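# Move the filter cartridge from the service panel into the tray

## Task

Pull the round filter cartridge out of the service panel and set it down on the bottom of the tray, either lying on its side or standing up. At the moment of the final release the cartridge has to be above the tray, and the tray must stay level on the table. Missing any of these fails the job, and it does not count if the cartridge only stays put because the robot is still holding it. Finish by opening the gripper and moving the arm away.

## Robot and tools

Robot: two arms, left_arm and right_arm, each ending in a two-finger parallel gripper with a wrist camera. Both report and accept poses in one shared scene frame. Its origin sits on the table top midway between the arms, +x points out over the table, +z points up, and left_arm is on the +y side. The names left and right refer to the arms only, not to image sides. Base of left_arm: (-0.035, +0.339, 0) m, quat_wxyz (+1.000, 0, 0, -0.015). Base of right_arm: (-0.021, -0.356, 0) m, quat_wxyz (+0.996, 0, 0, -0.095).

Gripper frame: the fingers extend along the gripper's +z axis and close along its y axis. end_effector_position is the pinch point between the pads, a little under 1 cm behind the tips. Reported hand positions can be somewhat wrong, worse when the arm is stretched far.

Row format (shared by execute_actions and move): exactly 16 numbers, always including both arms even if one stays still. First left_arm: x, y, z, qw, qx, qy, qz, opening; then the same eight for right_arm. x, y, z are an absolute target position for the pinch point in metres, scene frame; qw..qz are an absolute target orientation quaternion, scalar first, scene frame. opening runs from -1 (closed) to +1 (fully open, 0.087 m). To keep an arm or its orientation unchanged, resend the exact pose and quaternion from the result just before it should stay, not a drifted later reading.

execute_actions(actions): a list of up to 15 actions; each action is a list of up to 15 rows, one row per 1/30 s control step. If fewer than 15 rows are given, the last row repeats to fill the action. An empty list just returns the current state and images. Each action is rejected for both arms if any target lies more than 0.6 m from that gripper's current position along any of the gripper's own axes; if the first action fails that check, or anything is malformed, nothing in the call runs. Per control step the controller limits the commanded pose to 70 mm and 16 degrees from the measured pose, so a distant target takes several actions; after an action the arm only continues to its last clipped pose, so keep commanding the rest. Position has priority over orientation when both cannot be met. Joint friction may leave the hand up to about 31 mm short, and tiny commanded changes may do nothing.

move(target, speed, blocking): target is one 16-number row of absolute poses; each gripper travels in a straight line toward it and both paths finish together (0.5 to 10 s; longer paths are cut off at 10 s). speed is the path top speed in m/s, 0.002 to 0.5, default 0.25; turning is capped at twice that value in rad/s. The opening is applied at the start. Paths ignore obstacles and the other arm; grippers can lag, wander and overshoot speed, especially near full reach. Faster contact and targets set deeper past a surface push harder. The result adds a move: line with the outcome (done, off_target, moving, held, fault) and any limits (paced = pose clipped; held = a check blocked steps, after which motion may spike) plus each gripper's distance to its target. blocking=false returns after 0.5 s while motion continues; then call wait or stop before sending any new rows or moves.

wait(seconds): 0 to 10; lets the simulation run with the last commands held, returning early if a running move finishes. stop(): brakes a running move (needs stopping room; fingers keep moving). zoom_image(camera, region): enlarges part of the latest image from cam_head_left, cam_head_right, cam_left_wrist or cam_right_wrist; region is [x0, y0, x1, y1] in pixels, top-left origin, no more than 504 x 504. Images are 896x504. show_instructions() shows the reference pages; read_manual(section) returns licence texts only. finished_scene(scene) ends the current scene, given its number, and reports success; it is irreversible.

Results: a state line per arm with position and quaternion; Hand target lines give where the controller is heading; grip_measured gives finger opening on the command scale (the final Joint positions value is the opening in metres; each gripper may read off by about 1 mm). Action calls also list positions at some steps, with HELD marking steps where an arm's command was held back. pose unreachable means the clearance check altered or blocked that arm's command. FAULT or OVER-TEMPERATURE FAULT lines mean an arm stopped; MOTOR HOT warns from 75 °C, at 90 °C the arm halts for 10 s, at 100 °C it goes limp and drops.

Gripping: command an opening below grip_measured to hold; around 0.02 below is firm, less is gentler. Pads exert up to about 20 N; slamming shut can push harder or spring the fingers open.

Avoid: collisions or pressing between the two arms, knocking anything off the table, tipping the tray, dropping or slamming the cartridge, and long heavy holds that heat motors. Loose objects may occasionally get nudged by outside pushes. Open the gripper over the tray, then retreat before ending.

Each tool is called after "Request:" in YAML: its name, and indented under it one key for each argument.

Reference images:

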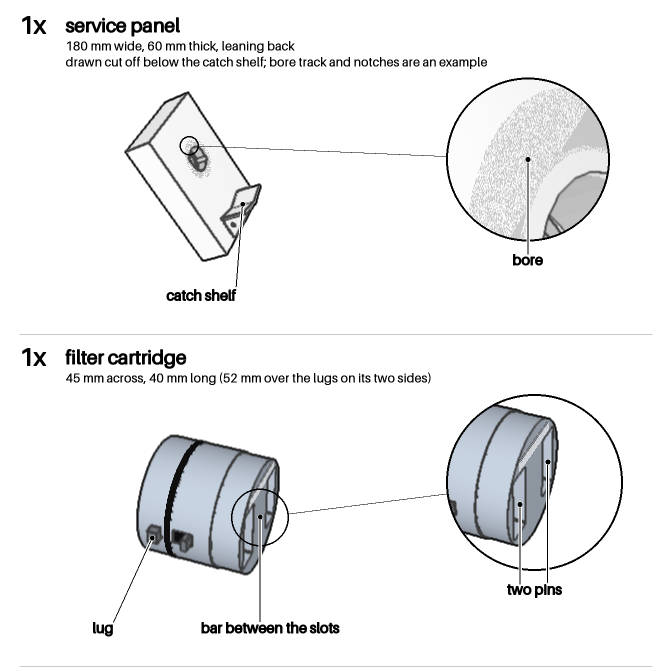

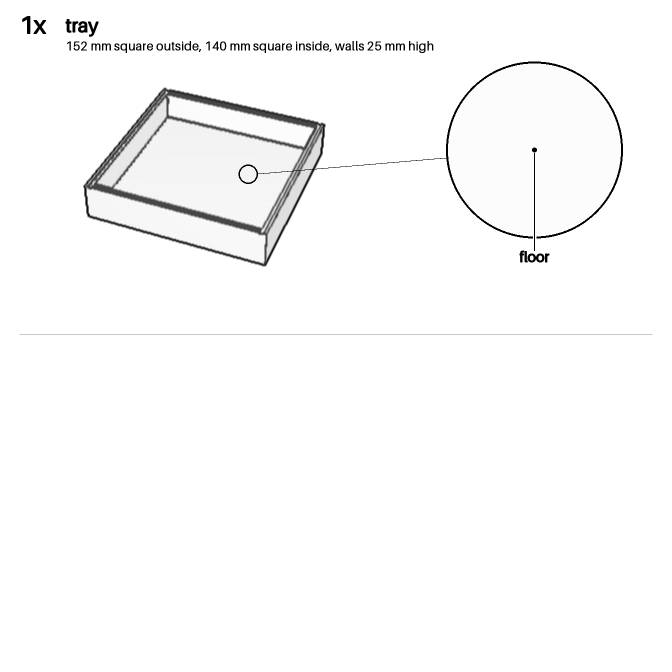

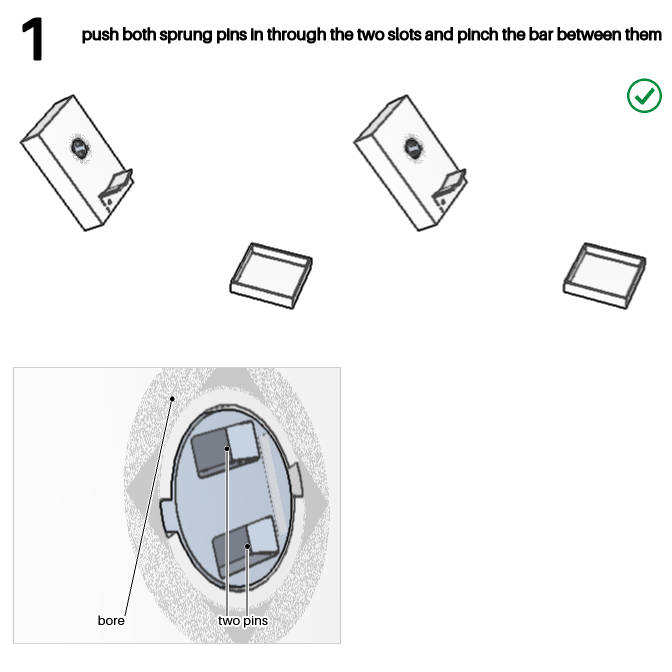

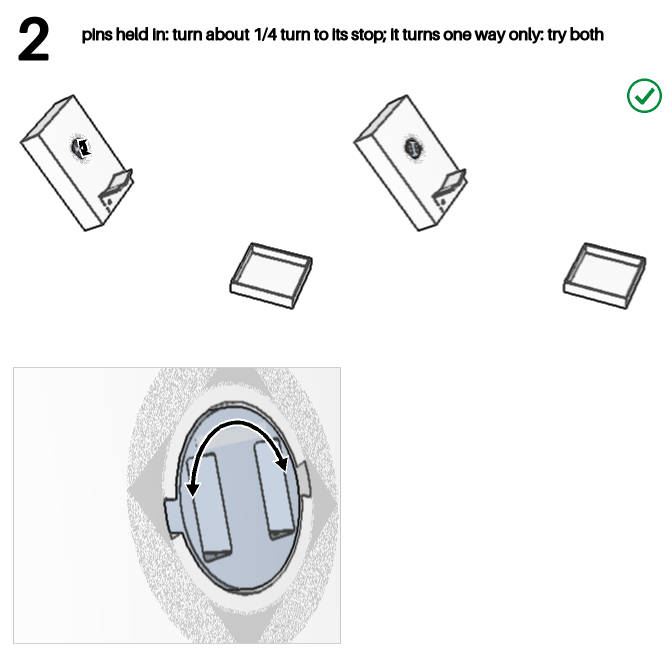

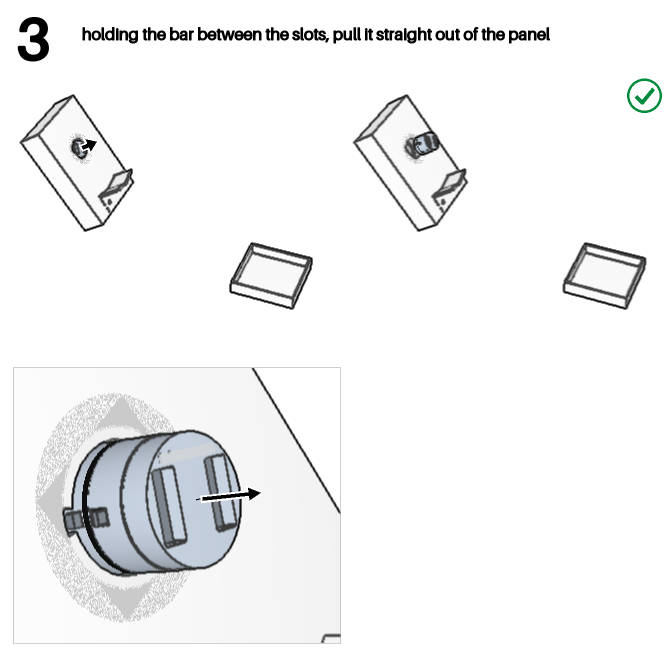

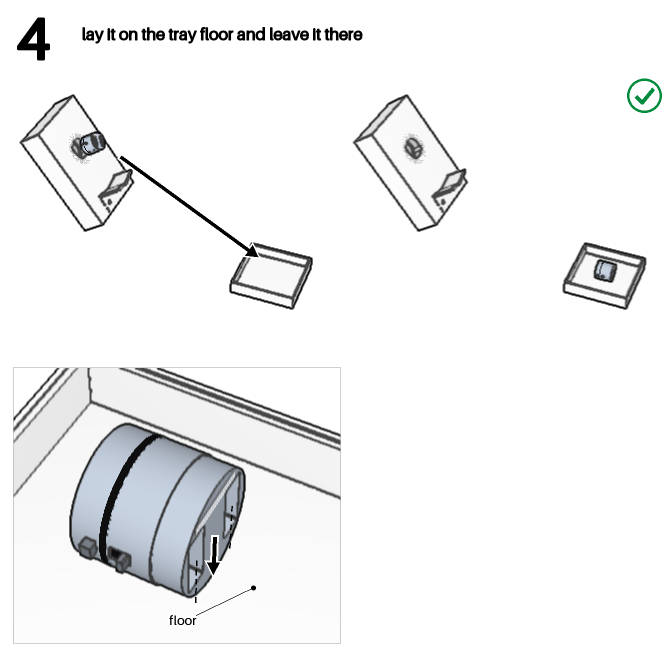

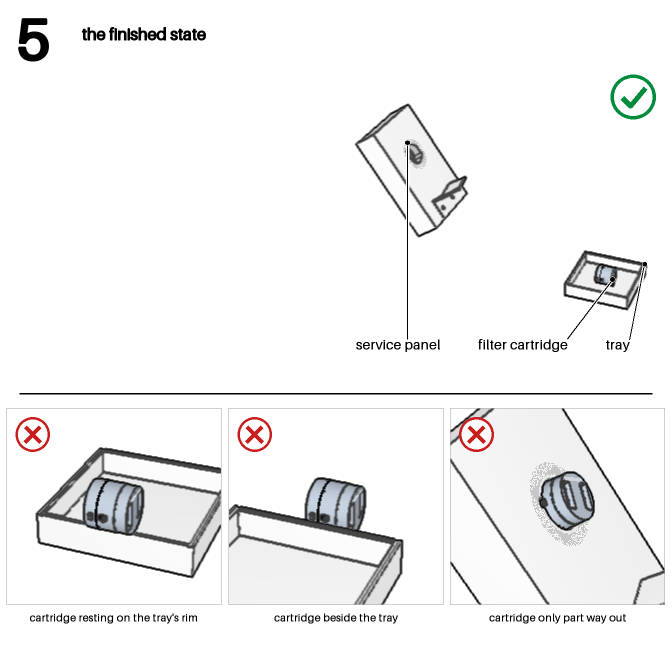

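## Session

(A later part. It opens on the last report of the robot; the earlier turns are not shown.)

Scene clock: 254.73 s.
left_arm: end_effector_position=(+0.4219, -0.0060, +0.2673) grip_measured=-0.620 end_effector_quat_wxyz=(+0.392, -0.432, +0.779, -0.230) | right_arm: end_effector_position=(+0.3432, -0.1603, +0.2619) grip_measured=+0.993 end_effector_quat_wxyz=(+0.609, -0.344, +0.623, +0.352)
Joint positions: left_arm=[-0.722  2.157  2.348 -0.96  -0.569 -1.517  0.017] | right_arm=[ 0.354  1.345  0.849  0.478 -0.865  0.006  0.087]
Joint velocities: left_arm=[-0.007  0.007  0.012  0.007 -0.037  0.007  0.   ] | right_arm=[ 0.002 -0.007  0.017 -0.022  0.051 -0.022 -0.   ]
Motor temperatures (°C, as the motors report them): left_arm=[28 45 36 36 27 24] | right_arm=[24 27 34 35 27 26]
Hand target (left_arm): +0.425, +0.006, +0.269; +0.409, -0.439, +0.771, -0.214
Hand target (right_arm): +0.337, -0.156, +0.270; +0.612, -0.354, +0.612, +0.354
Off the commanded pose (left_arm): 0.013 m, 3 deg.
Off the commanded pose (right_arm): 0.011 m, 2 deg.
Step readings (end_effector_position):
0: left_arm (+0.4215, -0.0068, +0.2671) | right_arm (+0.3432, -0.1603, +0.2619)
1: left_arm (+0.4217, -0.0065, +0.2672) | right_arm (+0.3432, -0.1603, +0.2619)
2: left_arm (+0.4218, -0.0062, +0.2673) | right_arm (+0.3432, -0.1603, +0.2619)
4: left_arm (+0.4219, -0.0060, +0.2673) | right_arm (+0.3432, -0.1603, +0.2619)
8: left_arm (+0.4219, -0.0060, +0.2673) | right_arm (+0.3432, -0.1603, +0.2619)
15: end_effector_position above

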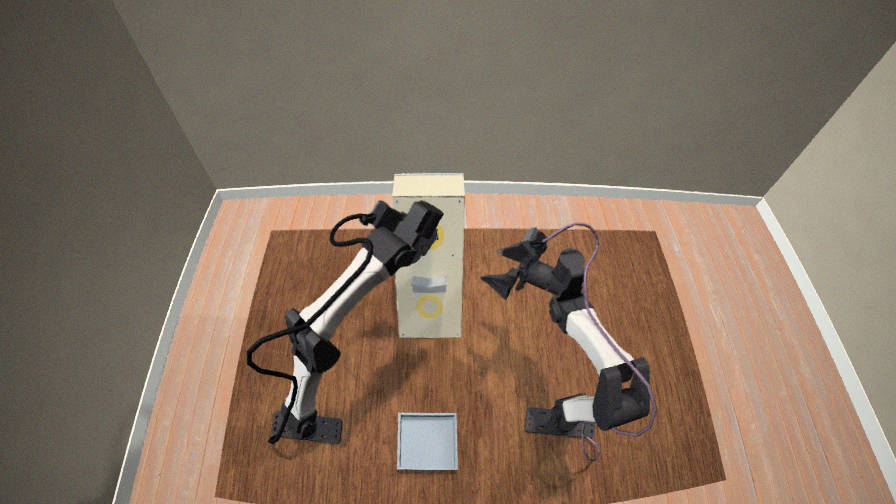

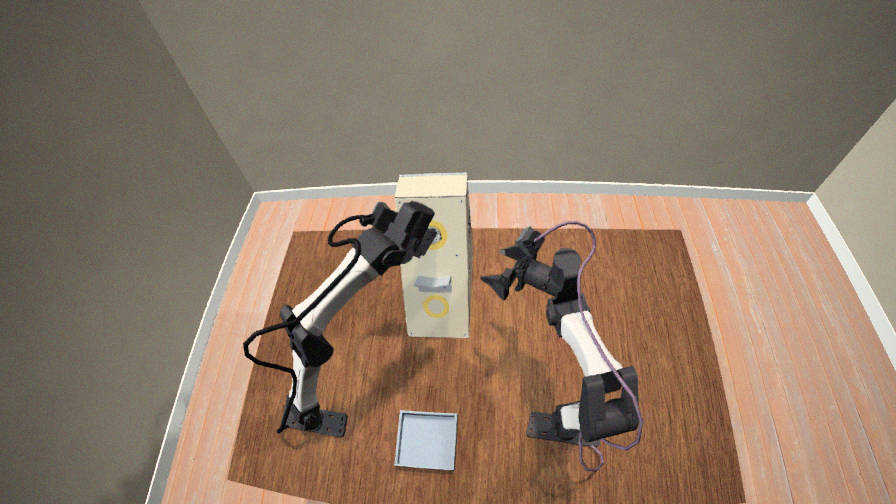

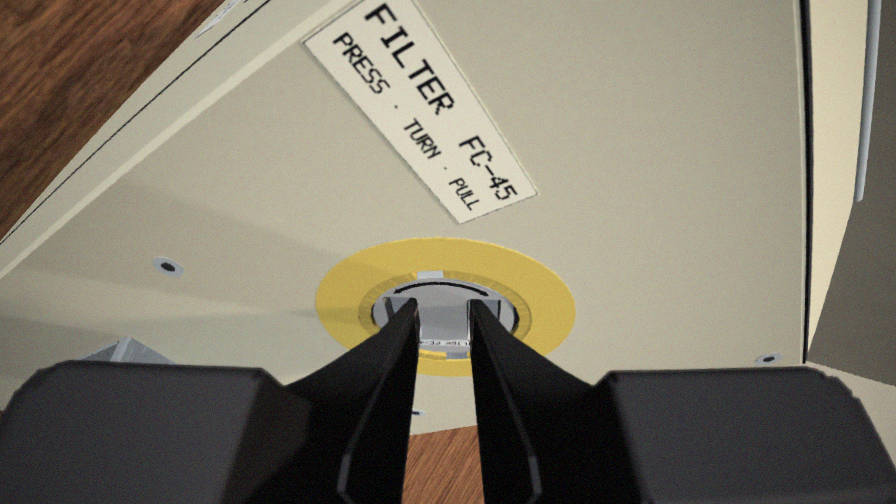

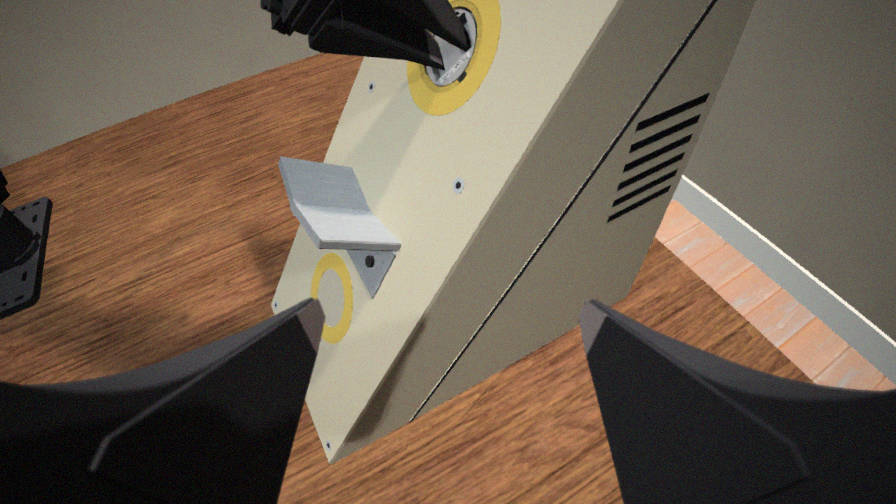

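Request:
execute_actions:
  actions:
    - [[0.4222,0.0075,0.2630,0.4025,-0.4365,0.7785,-0.2035,-0.58,0.337,-0.156,0.27,0.612,-0.354,0.612,0.354,1]]

Request:
zoom_image:
  camera: "cam_right_wrist"
  region: [390,0,520,125]

Request:
zoom_image:
  camera: "cam_left_wrist"
  region: [320,170,580,390]

Scene clock: 258.93 s.
left_arm: end_effector_position=(+0.4214, -0.0054, +0.2666) grip_measured=-0.580 end_effector_quat_wxyz=(+0.392, -0.432, +0.780, -0.228) | right_arm: end_effector_position=(+0.3432, -0.1603, +0.2619) grip_measured=+0.993 end_effector_quat_wxyz=(+0.609, -0.344, +0.623, +0.352)
Joint positions: left_arm=[-0.722  2.157  2.348 -0.964 -0.57  -1.517  0.018] | right_arm=[ 0.354  1.345  0.849  0.478 -0.865  0.006  0.087]
Joint velocities: left_arm=[-0.007 -0.007 -0.007 -0.022 -0.066 -0.022 -0.002] | right_arm=[-0.007  0.012  0.002  0.022 -0.007 -0.037 -0.001]
Motor temperatures (°C, as the motors report them): left_arm=[28 46 36 36 27 24] | right_arm=[24 28 35 35 27 26]
Hand target (left_arm): +0.422, +0.007, +0.263; +0.403, -0.436, +0.778, -0.204
Hand target (right_arm): +0.337, -0.156, +0.270; +0.612, -0.354, +0.612, +0.354
Off the commanded pose (left_arm): 0.013 m, 3 deg.
Off the commanded pose (right_arm): 0.011 m, 2 deg.
Step readings (end_effector_position):
0: left_arm (+0.4219, -0.0060, +0.2673) | right_arm (+0.3432, -0.1603, +0.2619)
1: left_arm (+0.4215, -0.0057, +0.2668) | right_arm (+0.3432, -0.1603, +0.2619)
2: left_arm (+0.4214, -0.0056, +0.2666) | right_arm (+0.3432, -0.1603, +0.2619)
4: left_arm (+0.4214, -0.0054, +0.2666) | right_arm (+0.3432, -0.1603, +0.2619)
8: left_arm (+0.4214, -0.0054, +0.2666) | right_arm (+0.3432, -0.1603, +0.2619)
15: end_effector_position above

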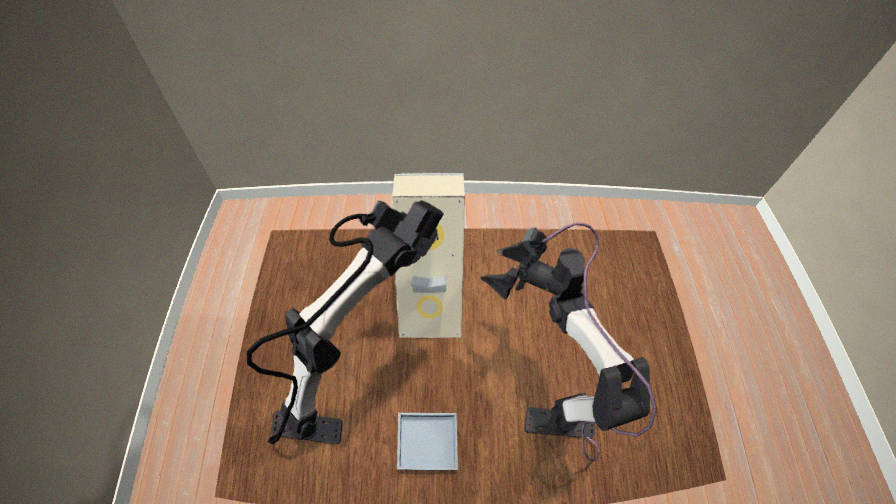

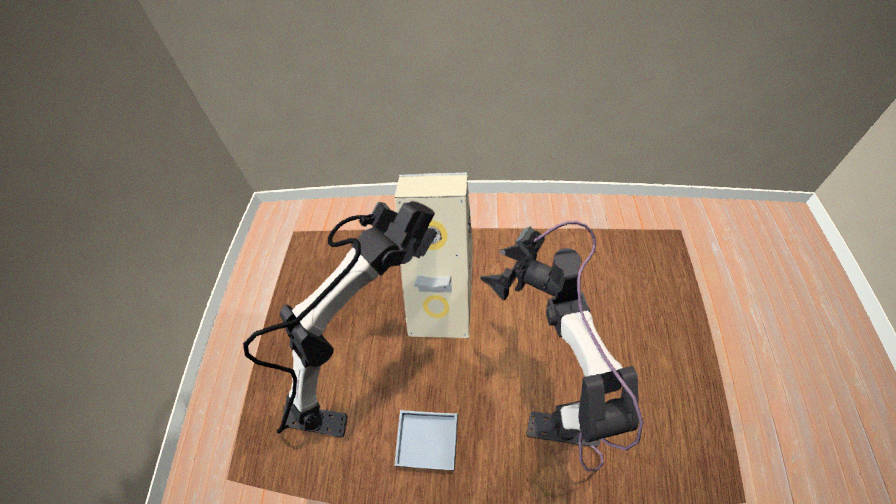

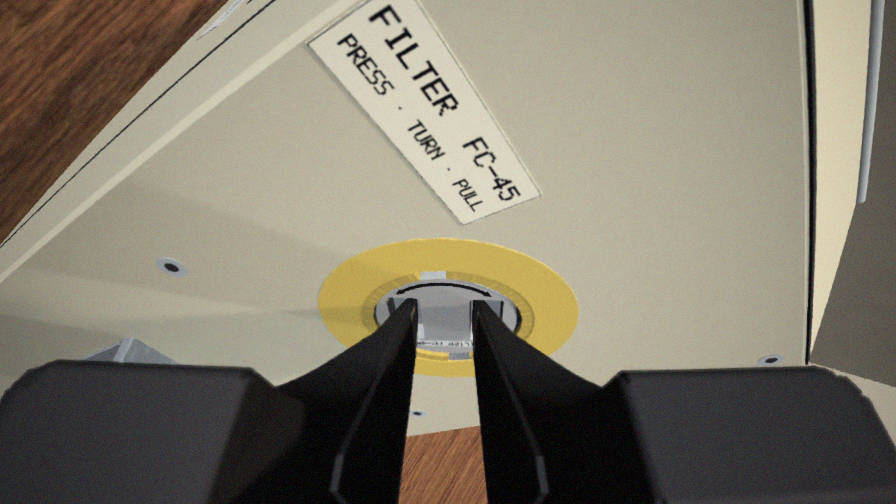

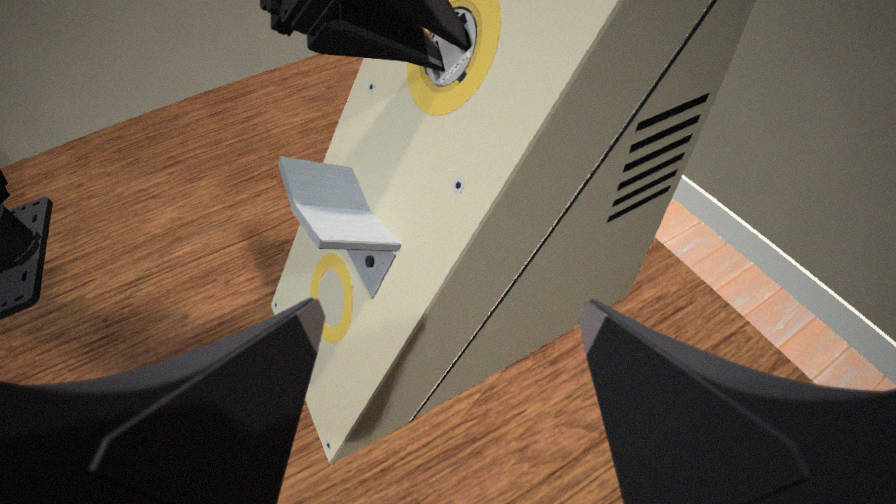

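Region (390, 0, 520, 125) of cam_right_wrist's 896x504 image, scaled by 3.877, with more detail than that image has; it fills the top 485 rows of this view, and the rest is white.

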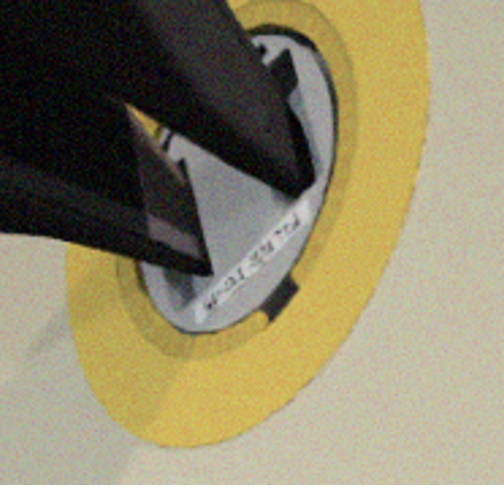

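Region (320, 170, 580, 390) of cam_left_wrist's 896x504 image, scaled by 1.938, with more detail than that image has; it fills the top 426 rows of this view, and the rest is white.

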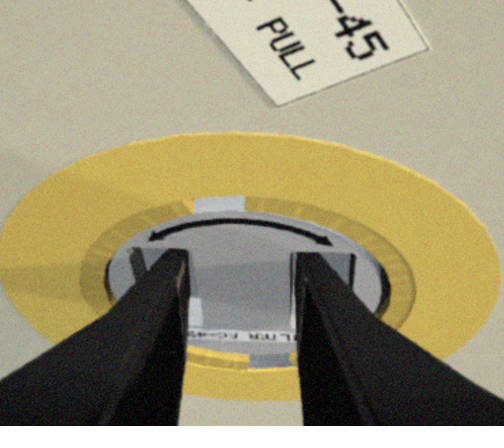

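Request:
execute_actions:
  actions:
    - [[0.432,0.002,0.2600,0.404,-0.440,0.774,-0.212,-0.58,0.337,-0.156,0.27,0.612,-0.354,0.612,0.354,1],[0.432,0.002,0.2600,0.404,-0.440,0.774,-0.212,-0.58,0.337,-0.156,0.27,0.612,-0.354,0.612,0.354,1],[0.441,-0.001,0.2555,0.4058,-0.443,0.7702,-0.2165,-0.58,0.337,-0.156,0.27,0.612,-0.354,0.612,0.354,1]]

Request:
zoom_image:
  camera: "cam_right_wrist"
  region: [390,0,520,125]

Request:
zoom_image:
  camera: "cam_left_wrist"
  region: [320,170,580,390]

Scene clock: 265.47 s.
left_arm: end_effector_position=(+0.4223, -0.0058, +0.2665) grip_measured=-0.580 end_effector_quat_wxyz=(+0.393, -0.432, +0.779, -0.228) | right_arm: end_effector_position=(+0.3432, -0.1603, +0.2619) grip_measured=+0.993 end_effector_quat_wxyz=(+0.609, -0.344, +0.623, +0.352)
Joint positions: left_arm=[-0.722  2.164  2.359 -0.969 -0.571 -1.517  0.018] | right_arm=[ 0.354  1.345  0.849  0.478 -0.865  0.006  0.087]
Joint velocities: left_arm=[ 0.002 -0.007  0.022 -0.022 -0.037  0.051 -0.   ] | right_arm=[-0.007 -0.007  0.002 -0.081  0.007 -0.037  0.   ]
Motor temperatures (°C, as the motors report them): left_arm=[28 47 36 35 27 24] | right_arm=[24 28 35 35 27 26]
Hand target (left_arm): +0.440, -0.001, +0.256; +0.406, -0.442, +0.770, -0.217
Hand target (right_arm): +0.337, -0.156, +0.270; +0.612, -0.354, +0.612, +0.354
Off the commanded pose (left_arm): 0.022 m, 3 deg.
Off the commanded pose (right_arm): 0.011 m, 2 deg.
Step readings (end_effector_position):
0: left_arm (+0.4214, -0.0054, +0.2666) | right_arm (+0.3432, -0.1603, +0.2619)
1: left_arm (+0.4214, -0.0054, +0.2666) | right_arm (+0.3432, -0.1603, +0.2619)
2: left_arm (+0.4214, -0.0054, +0.2666) | right_arm (+0.3432, -0.1603, +0.2619)
4: left_arm (+0.4217, -0.0056, +0.2666) | right_arm (+0.3432, -0.1603, +0.2619)
8: left_arm (+0.4223, -0.0059, +0.2664) | right_arm (+0.3432, -0.1603, +0.2619)
15: end_effector_position above

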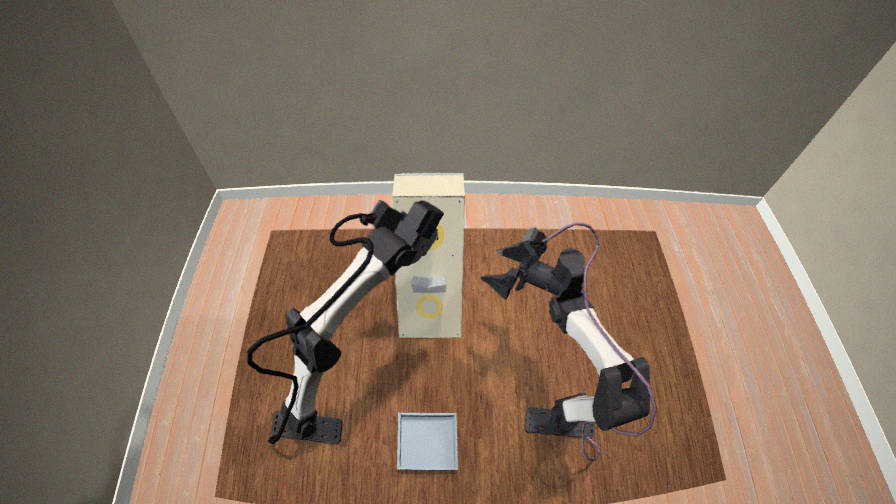

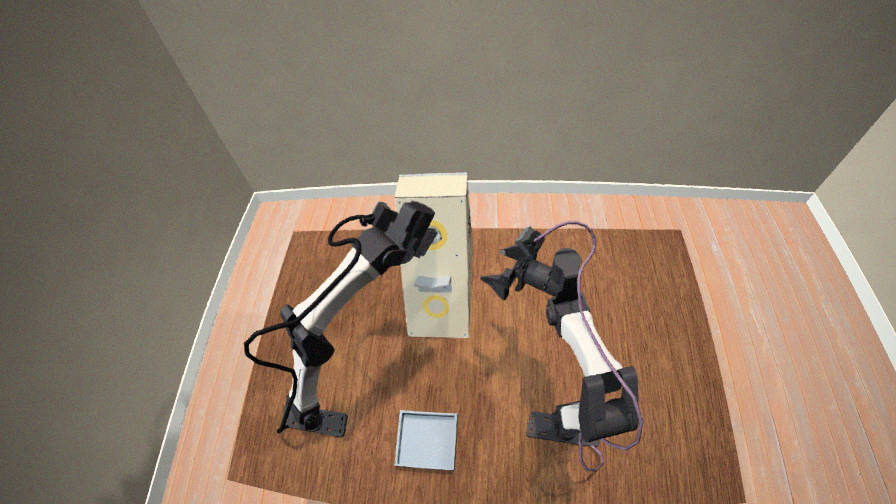

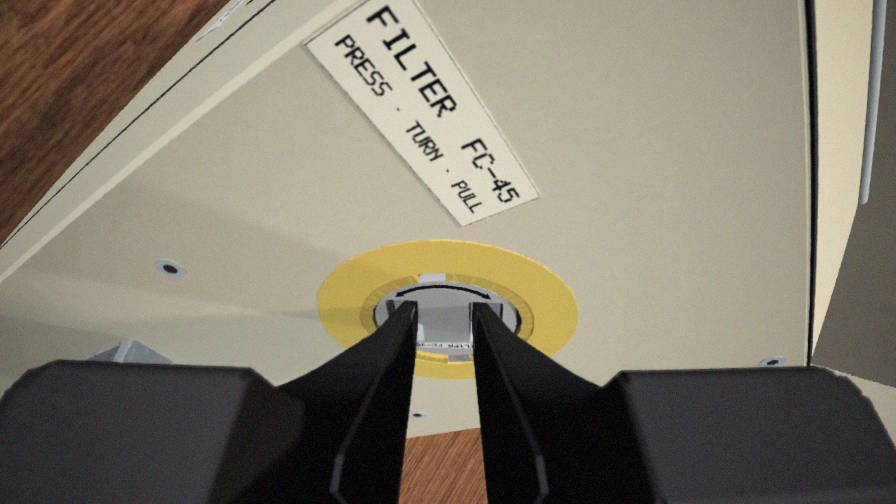

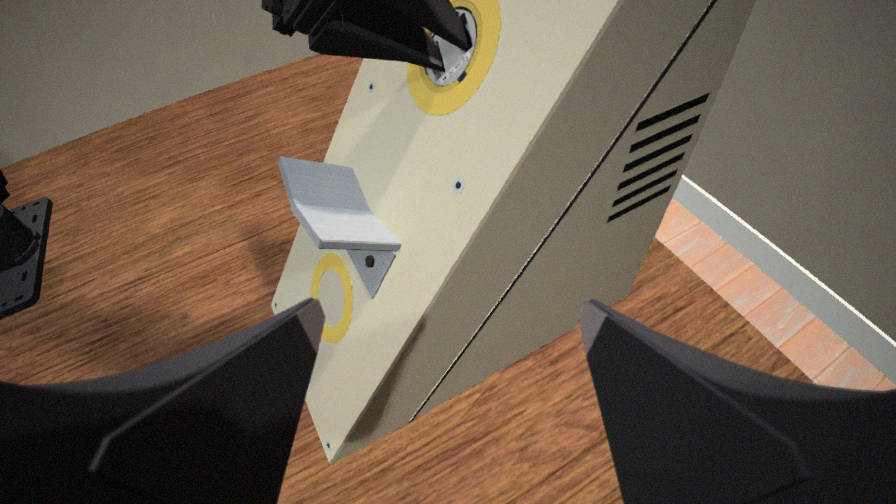

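Region (390, 0, 520, 125) of cam_right_wrist's 896x504 image, scaled by 3.877, with more detail than that image has; it fills the top 485 rows of this view, and the rest is white.

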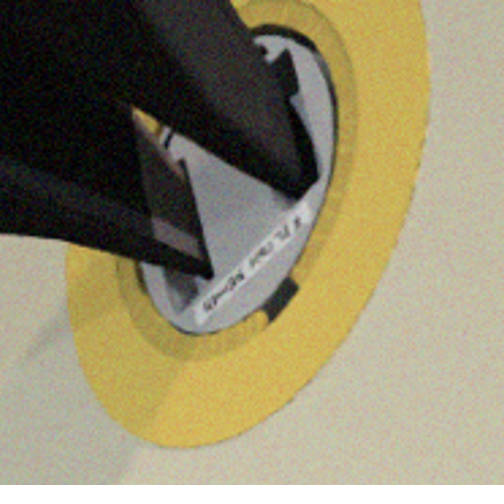

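Region (320, 170, 580, 390) of cam_left_wrist's 896x504 image, scaled by 1.938, with more detail than that image has; it fills the top 426 rows of this view, and the rest is white.

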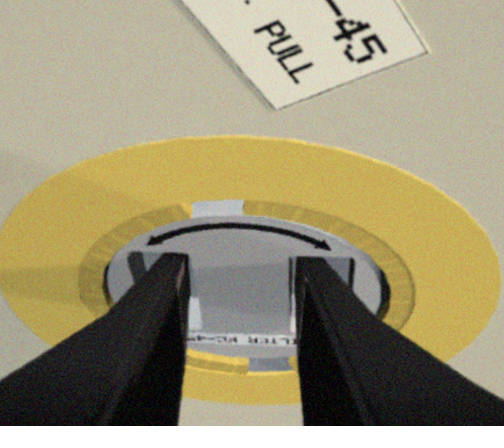

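Request:
execute_actions:
  actions:
    - [[0.448,0.001,0.2515,0.407,-0.446,0.7685,-0.2145,-0.58,0.337,-0.156,0.27,0.612,-0.354,0.612,0.354,1]]
    - [[0.455,0.002,0.2470,0.408,-0.449,0.7665,-0.2125,-0.58,0.337,-0.156,0.27,0.612,-0.354,0.612,0.354,1]]

Request:
zoom_image:
  camera: "cam_right_wrist"
  region: [390,0,520,125]

Request:
zoom_image:
  camera: "cam_left_wrist"
  region: [320,170,580,390]

Scene clock: 269.87 s.
left_arm: end_effector_position=(+0.4243, -0.0061, +0.2650) grip_measured=-0.580 end_effector_quat_wxyz=(+0.394, -0.430, +0.781, -0.224) | right_arm: end_effector_position=(+0.3432, -0.1603, +0.2619) grip_measured=+0.993 end_effector_quat_wxyz=(+0.609, -0.344, +0.623, +0.352)
Joint positions: left_arm=[-0.721  2.179  2.38  -0.978 -0.575 -1.511  0.018] | right_arm=[ 0.354  1.345  0.849  0.478 -0.865  0.006  0.087]
Joint velocities: left_arm=[-0.002  0.002  0.002 -0.037  0.022 -0.022  0.   ] | right_arm=[ 0.002  0.007  0.007  0.037 -0.022 -0.007 -0.001]
Motor temperatures (°C, as the motors report them): left_arm=[28 46 37 36 27 24] | right_arm=[24 28 35 35 27 26]
Hand target (left_arm): +0.453, +0.004, +0.247; +0.408, -0.449, +0.766, -0.212
Hand target (right_arm): +0.337, -0.156, +0.270; +0.612, -0.354, +0.612, +0.354
Off the commanded pose (left_arm): 0.036 m, 3 deg.
Off the commanded pose (right_arm): 0.011 m, 2 deg.
Step readings (end_effector_position; steps 1 to 15: 1st action; 16 to 30: 2nd action):
0: left_arm (+0.4222, -0.0058, +0.2666) | right_arm (+0.3432, -0.1603, +0.2619)
1: left_arm (+0.4224, -0.0059, +0.2659) | right_arm (+0.3432, -0.1603, +0.2619)
2: left_arm (+0.4226, -0.0060, +0.2657) | right_arm (+0.3432, -0.1603, +0.2619)
4: left_arm (+0.4232, -0.0060, +0.2652) | right_arm (+0.3432, -0.1603, +0.2619)
8: left_arm (+0.4232, -0.0059, +0.2653) | right_arm (+0.3432, -0.1603, +0.2619)
15: left_arm (+0.4232, -0.0059, +0.2653) | right_arm (+0.3432, -0.1603, +0.2619)
16: left_arm (+0.4238, -0.0059, +0.2652) | right_arm (+0.3432, -0.1603, +0.2619)
17: left_arm (+0.4243, -0.0060, +0.2650) | right_arm (+0.3432, -0.1603, +0.2619)
19: left_arm (+0.4243, -0.0061, +0.2651) | right_arm (+0.3432, -0.1603, +0.2619)
23: left_arm (+0.4243, -0.0060, +0.2650) | right_arm (+0.3432, -0.1603, +0.2619)
30: end_effector_position above

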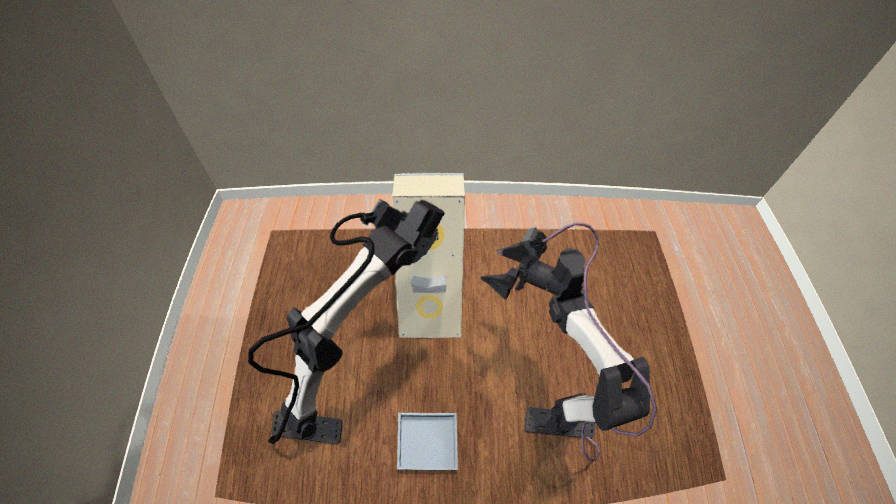

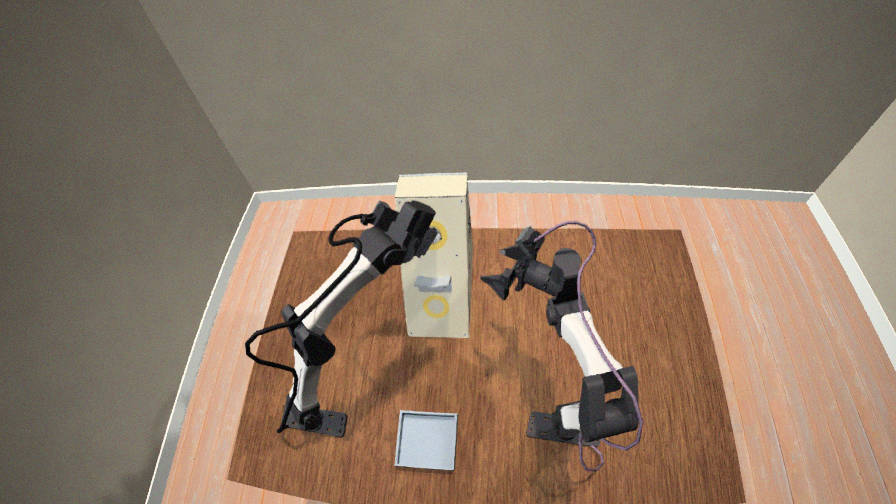

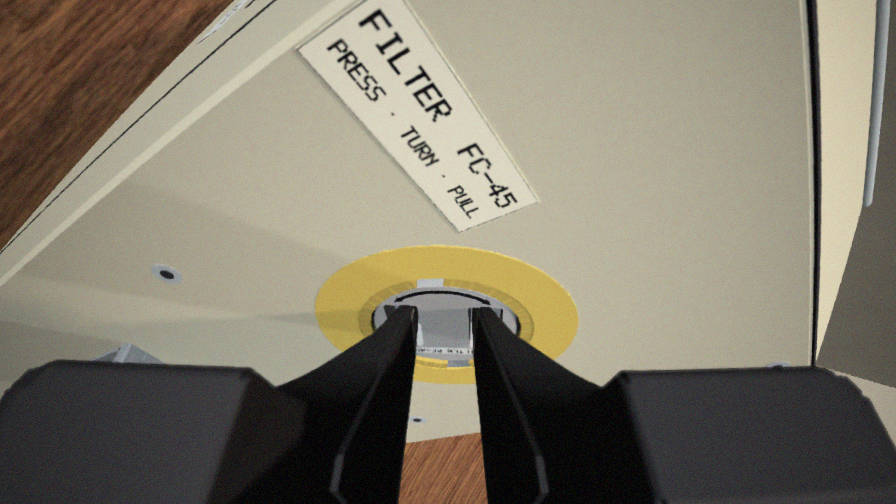

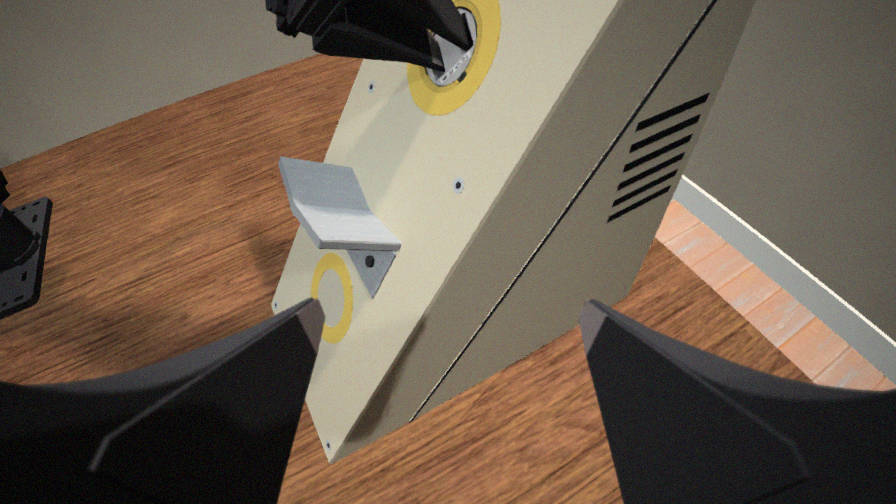

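Region (390, 0, 520, 125) of cam_right_wrist's 896x504 image, scaled by 3.877, with more detail than that image has; it fills the top 485 rows of this view, and the rest is white.

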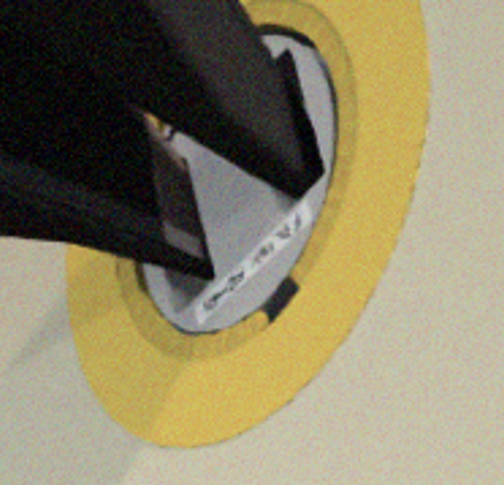

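Region (320, 170, 580, 390) of cam_left_wrist's 896x504 image, scaled by 1.938, with more detail than that image has; it fills the top 426 rows of this view, and the rest is white.

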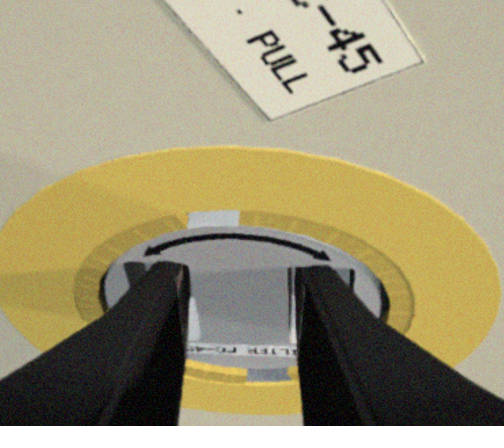

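Request:
execute_actions:
  actions:
    - [[0.462,0.004,0.2430,0.409,-0.451,0.7650,-0.2105,-0.62,0.337,-0.156,0.27,0.612,-0.354,0.612,0.354,1]]
    - [[0.469,0.005,0.2385,0.410,-0.453,0.7635,-0.2090,-0.62,0.337,-0.156,0.27,0.612,-0.354,0.612,0.354,1]]

Request:
zoom_image:
  camera: "cam_right_wrist"
  region: [390,0,520,125]

Request:
zoom_image:
  camera: "cam_left_wrist"
  region: [320,170,580,390]

Scene clock: 274.57 s.
left_arm: end_effector_position=(+0.4252, -0.0061, +0.2647) grip_measured=-0.619 end_effector_quat_wxyz=(+0.391, -0.427, +0.784, -0.225) | right_arm: end_effector_position=(+0.3432, -0.1603, +0.2619) grip_measured=+0.993 end_effector_quat_wxyz=(+0.609, -0.344, +0.623, +0.352)
Joint positions: left_arm=[-0.716  2.183  2.389 -0.982 -0.561 -1.503  0.017] | right_arm=[ 0.354  1.345  0.849  0.478 -0.865  0.006  0.087]
Joint velocities: left_arm=[ 0.002  0.017  0.017 -0.066 -0.022  0.007 -0.   ] | right_arm=[ 0.002 -0.002  0.017  0.037 -0.022 -0.022 -0.   ]
Motor temperatures (°C, as the motors report them): left_arm=[28 46 37 36 27 24] | right_arm=[24 28 35 35 27 26]
Hand target (left_arm): +0.464, +0.008, +0.238; +0.410, -0.453, +0.764, -0.208
Hand target (right_arm): +0.337, -0.156, +0.270; +0.612, -0.354, +0.612, +0.354
Off the commanded pose (left_arm): 0.052 m, 5 deg.
Off the commanded pose (right_arm): 0.011 m, 2 deg.
Step readings (end_effector_position; steps 1 to 15: 1st action; 16 to 30: 2nd action):
0: left_arm (+0.4243, -0.0061, +0.2650) | right_arm (+0.3432, -0.1603, +0.2619)
1: left_arm (+0.4248, -0.0060, +0.2645) | right_arm (+0.3432, -0.1603, +0.2619)
2: left_arm (+0.4249, -0.0062, +0.2646) | right_arm (+0.3432, -0.1603, +0.2619)
4: left_arm (+0.4249, -0.0062, +0.2645) | right_arm (+0.3432, -0.1603, +0.2619)
8: left_arm (+0.4250, -0.0061, +0.2644) | right_arm (+0.3432, -0.1603, +0.2619)
15: left_arm (+0.4250, -0.0061, +0.2644) | right_arm (+0.3432, -0.1603, +0.2619)
16: left_arm (+0.4251, -0.0060, +0.2645) | right_arm (+0.3432, -0.1603, +0.2619)
17: left_arm (+0.4251, -0.0060, +0.2643) | right_arm (+0.3432, -0.1603, +0.2619)
19: left_arm (+0.4253, -0.0059, +0.2642) | right_arm (+0.3432, -0.1603, +0.2619)
23: left_arm (+0.4253, -0.0060, +0.2647) | right_arm (+0.3432, -0.1603, +0.2619)
30: end_effector_position above

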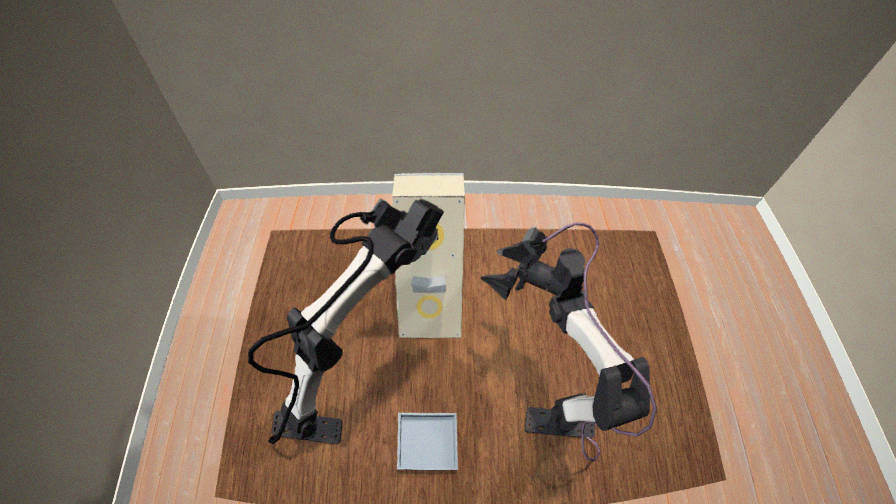

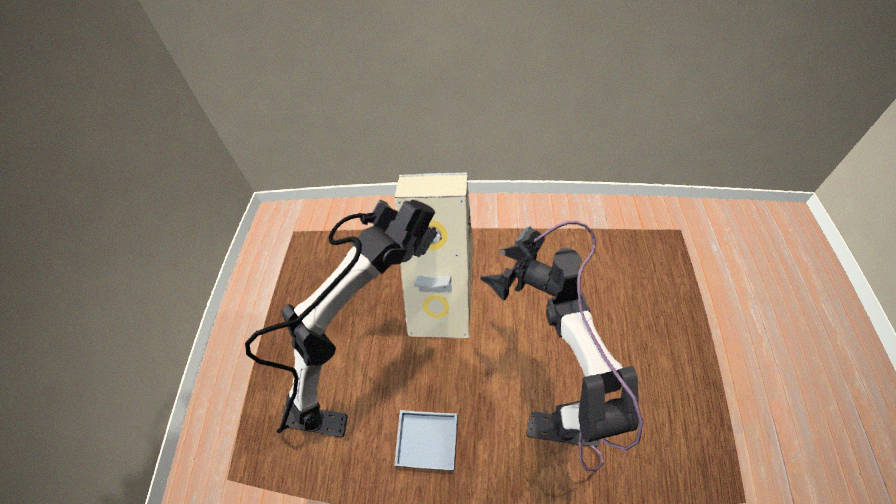

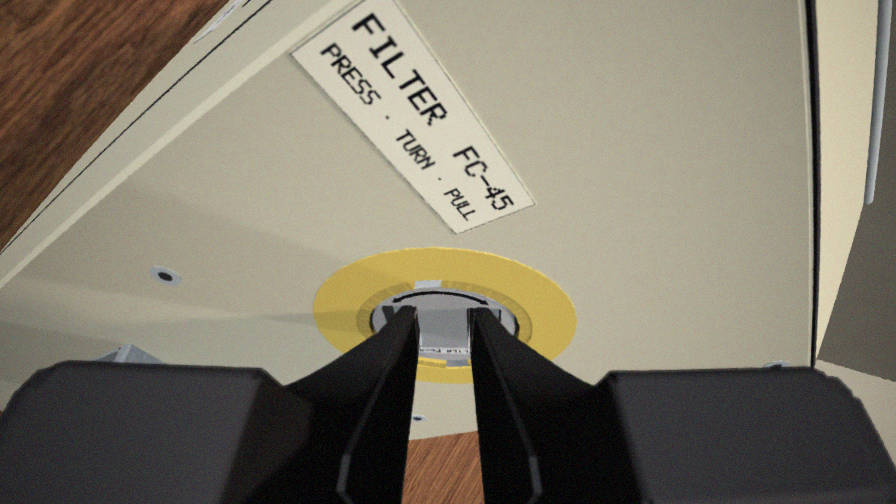

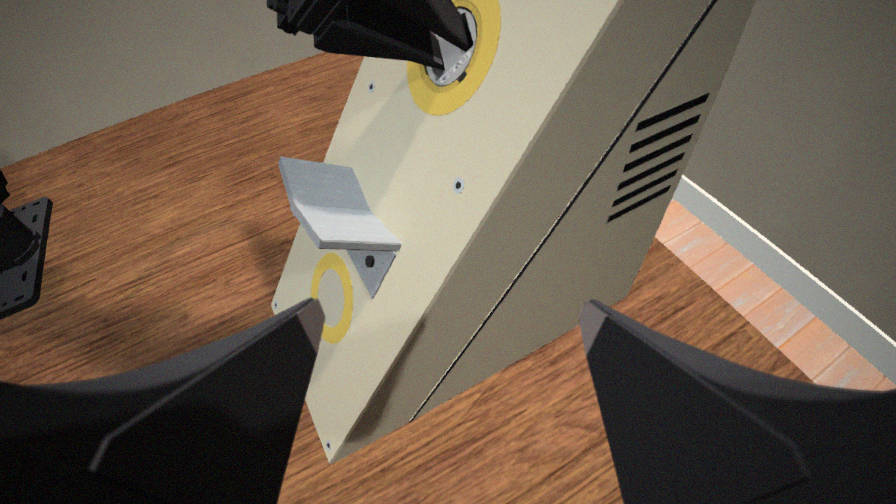

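Region (390, 0, 520, 125) of cam_right_wrist's 896x504 image, scaled by 3.877, with more detail than that image has; it fills the top 485 rows of this view, and the rest is white.

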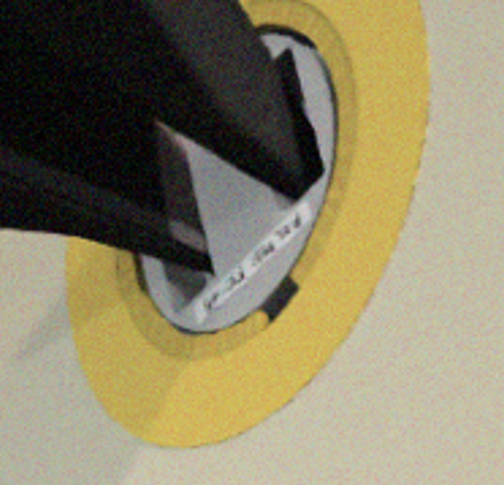

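Region (320, 170, 580, 390) of cam_left_wrist's 896x504 image, scaled by 1.938, with more detail than that image has; it fills the top 426 rows of this view, and the rest is white.

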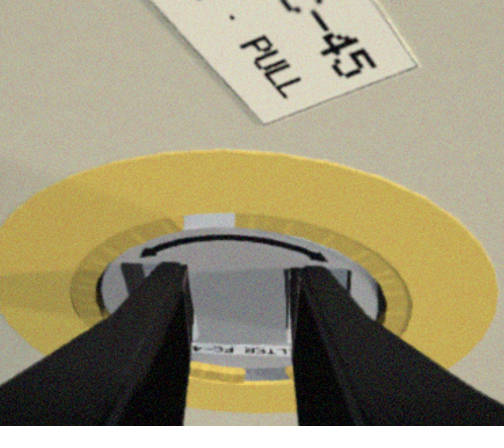

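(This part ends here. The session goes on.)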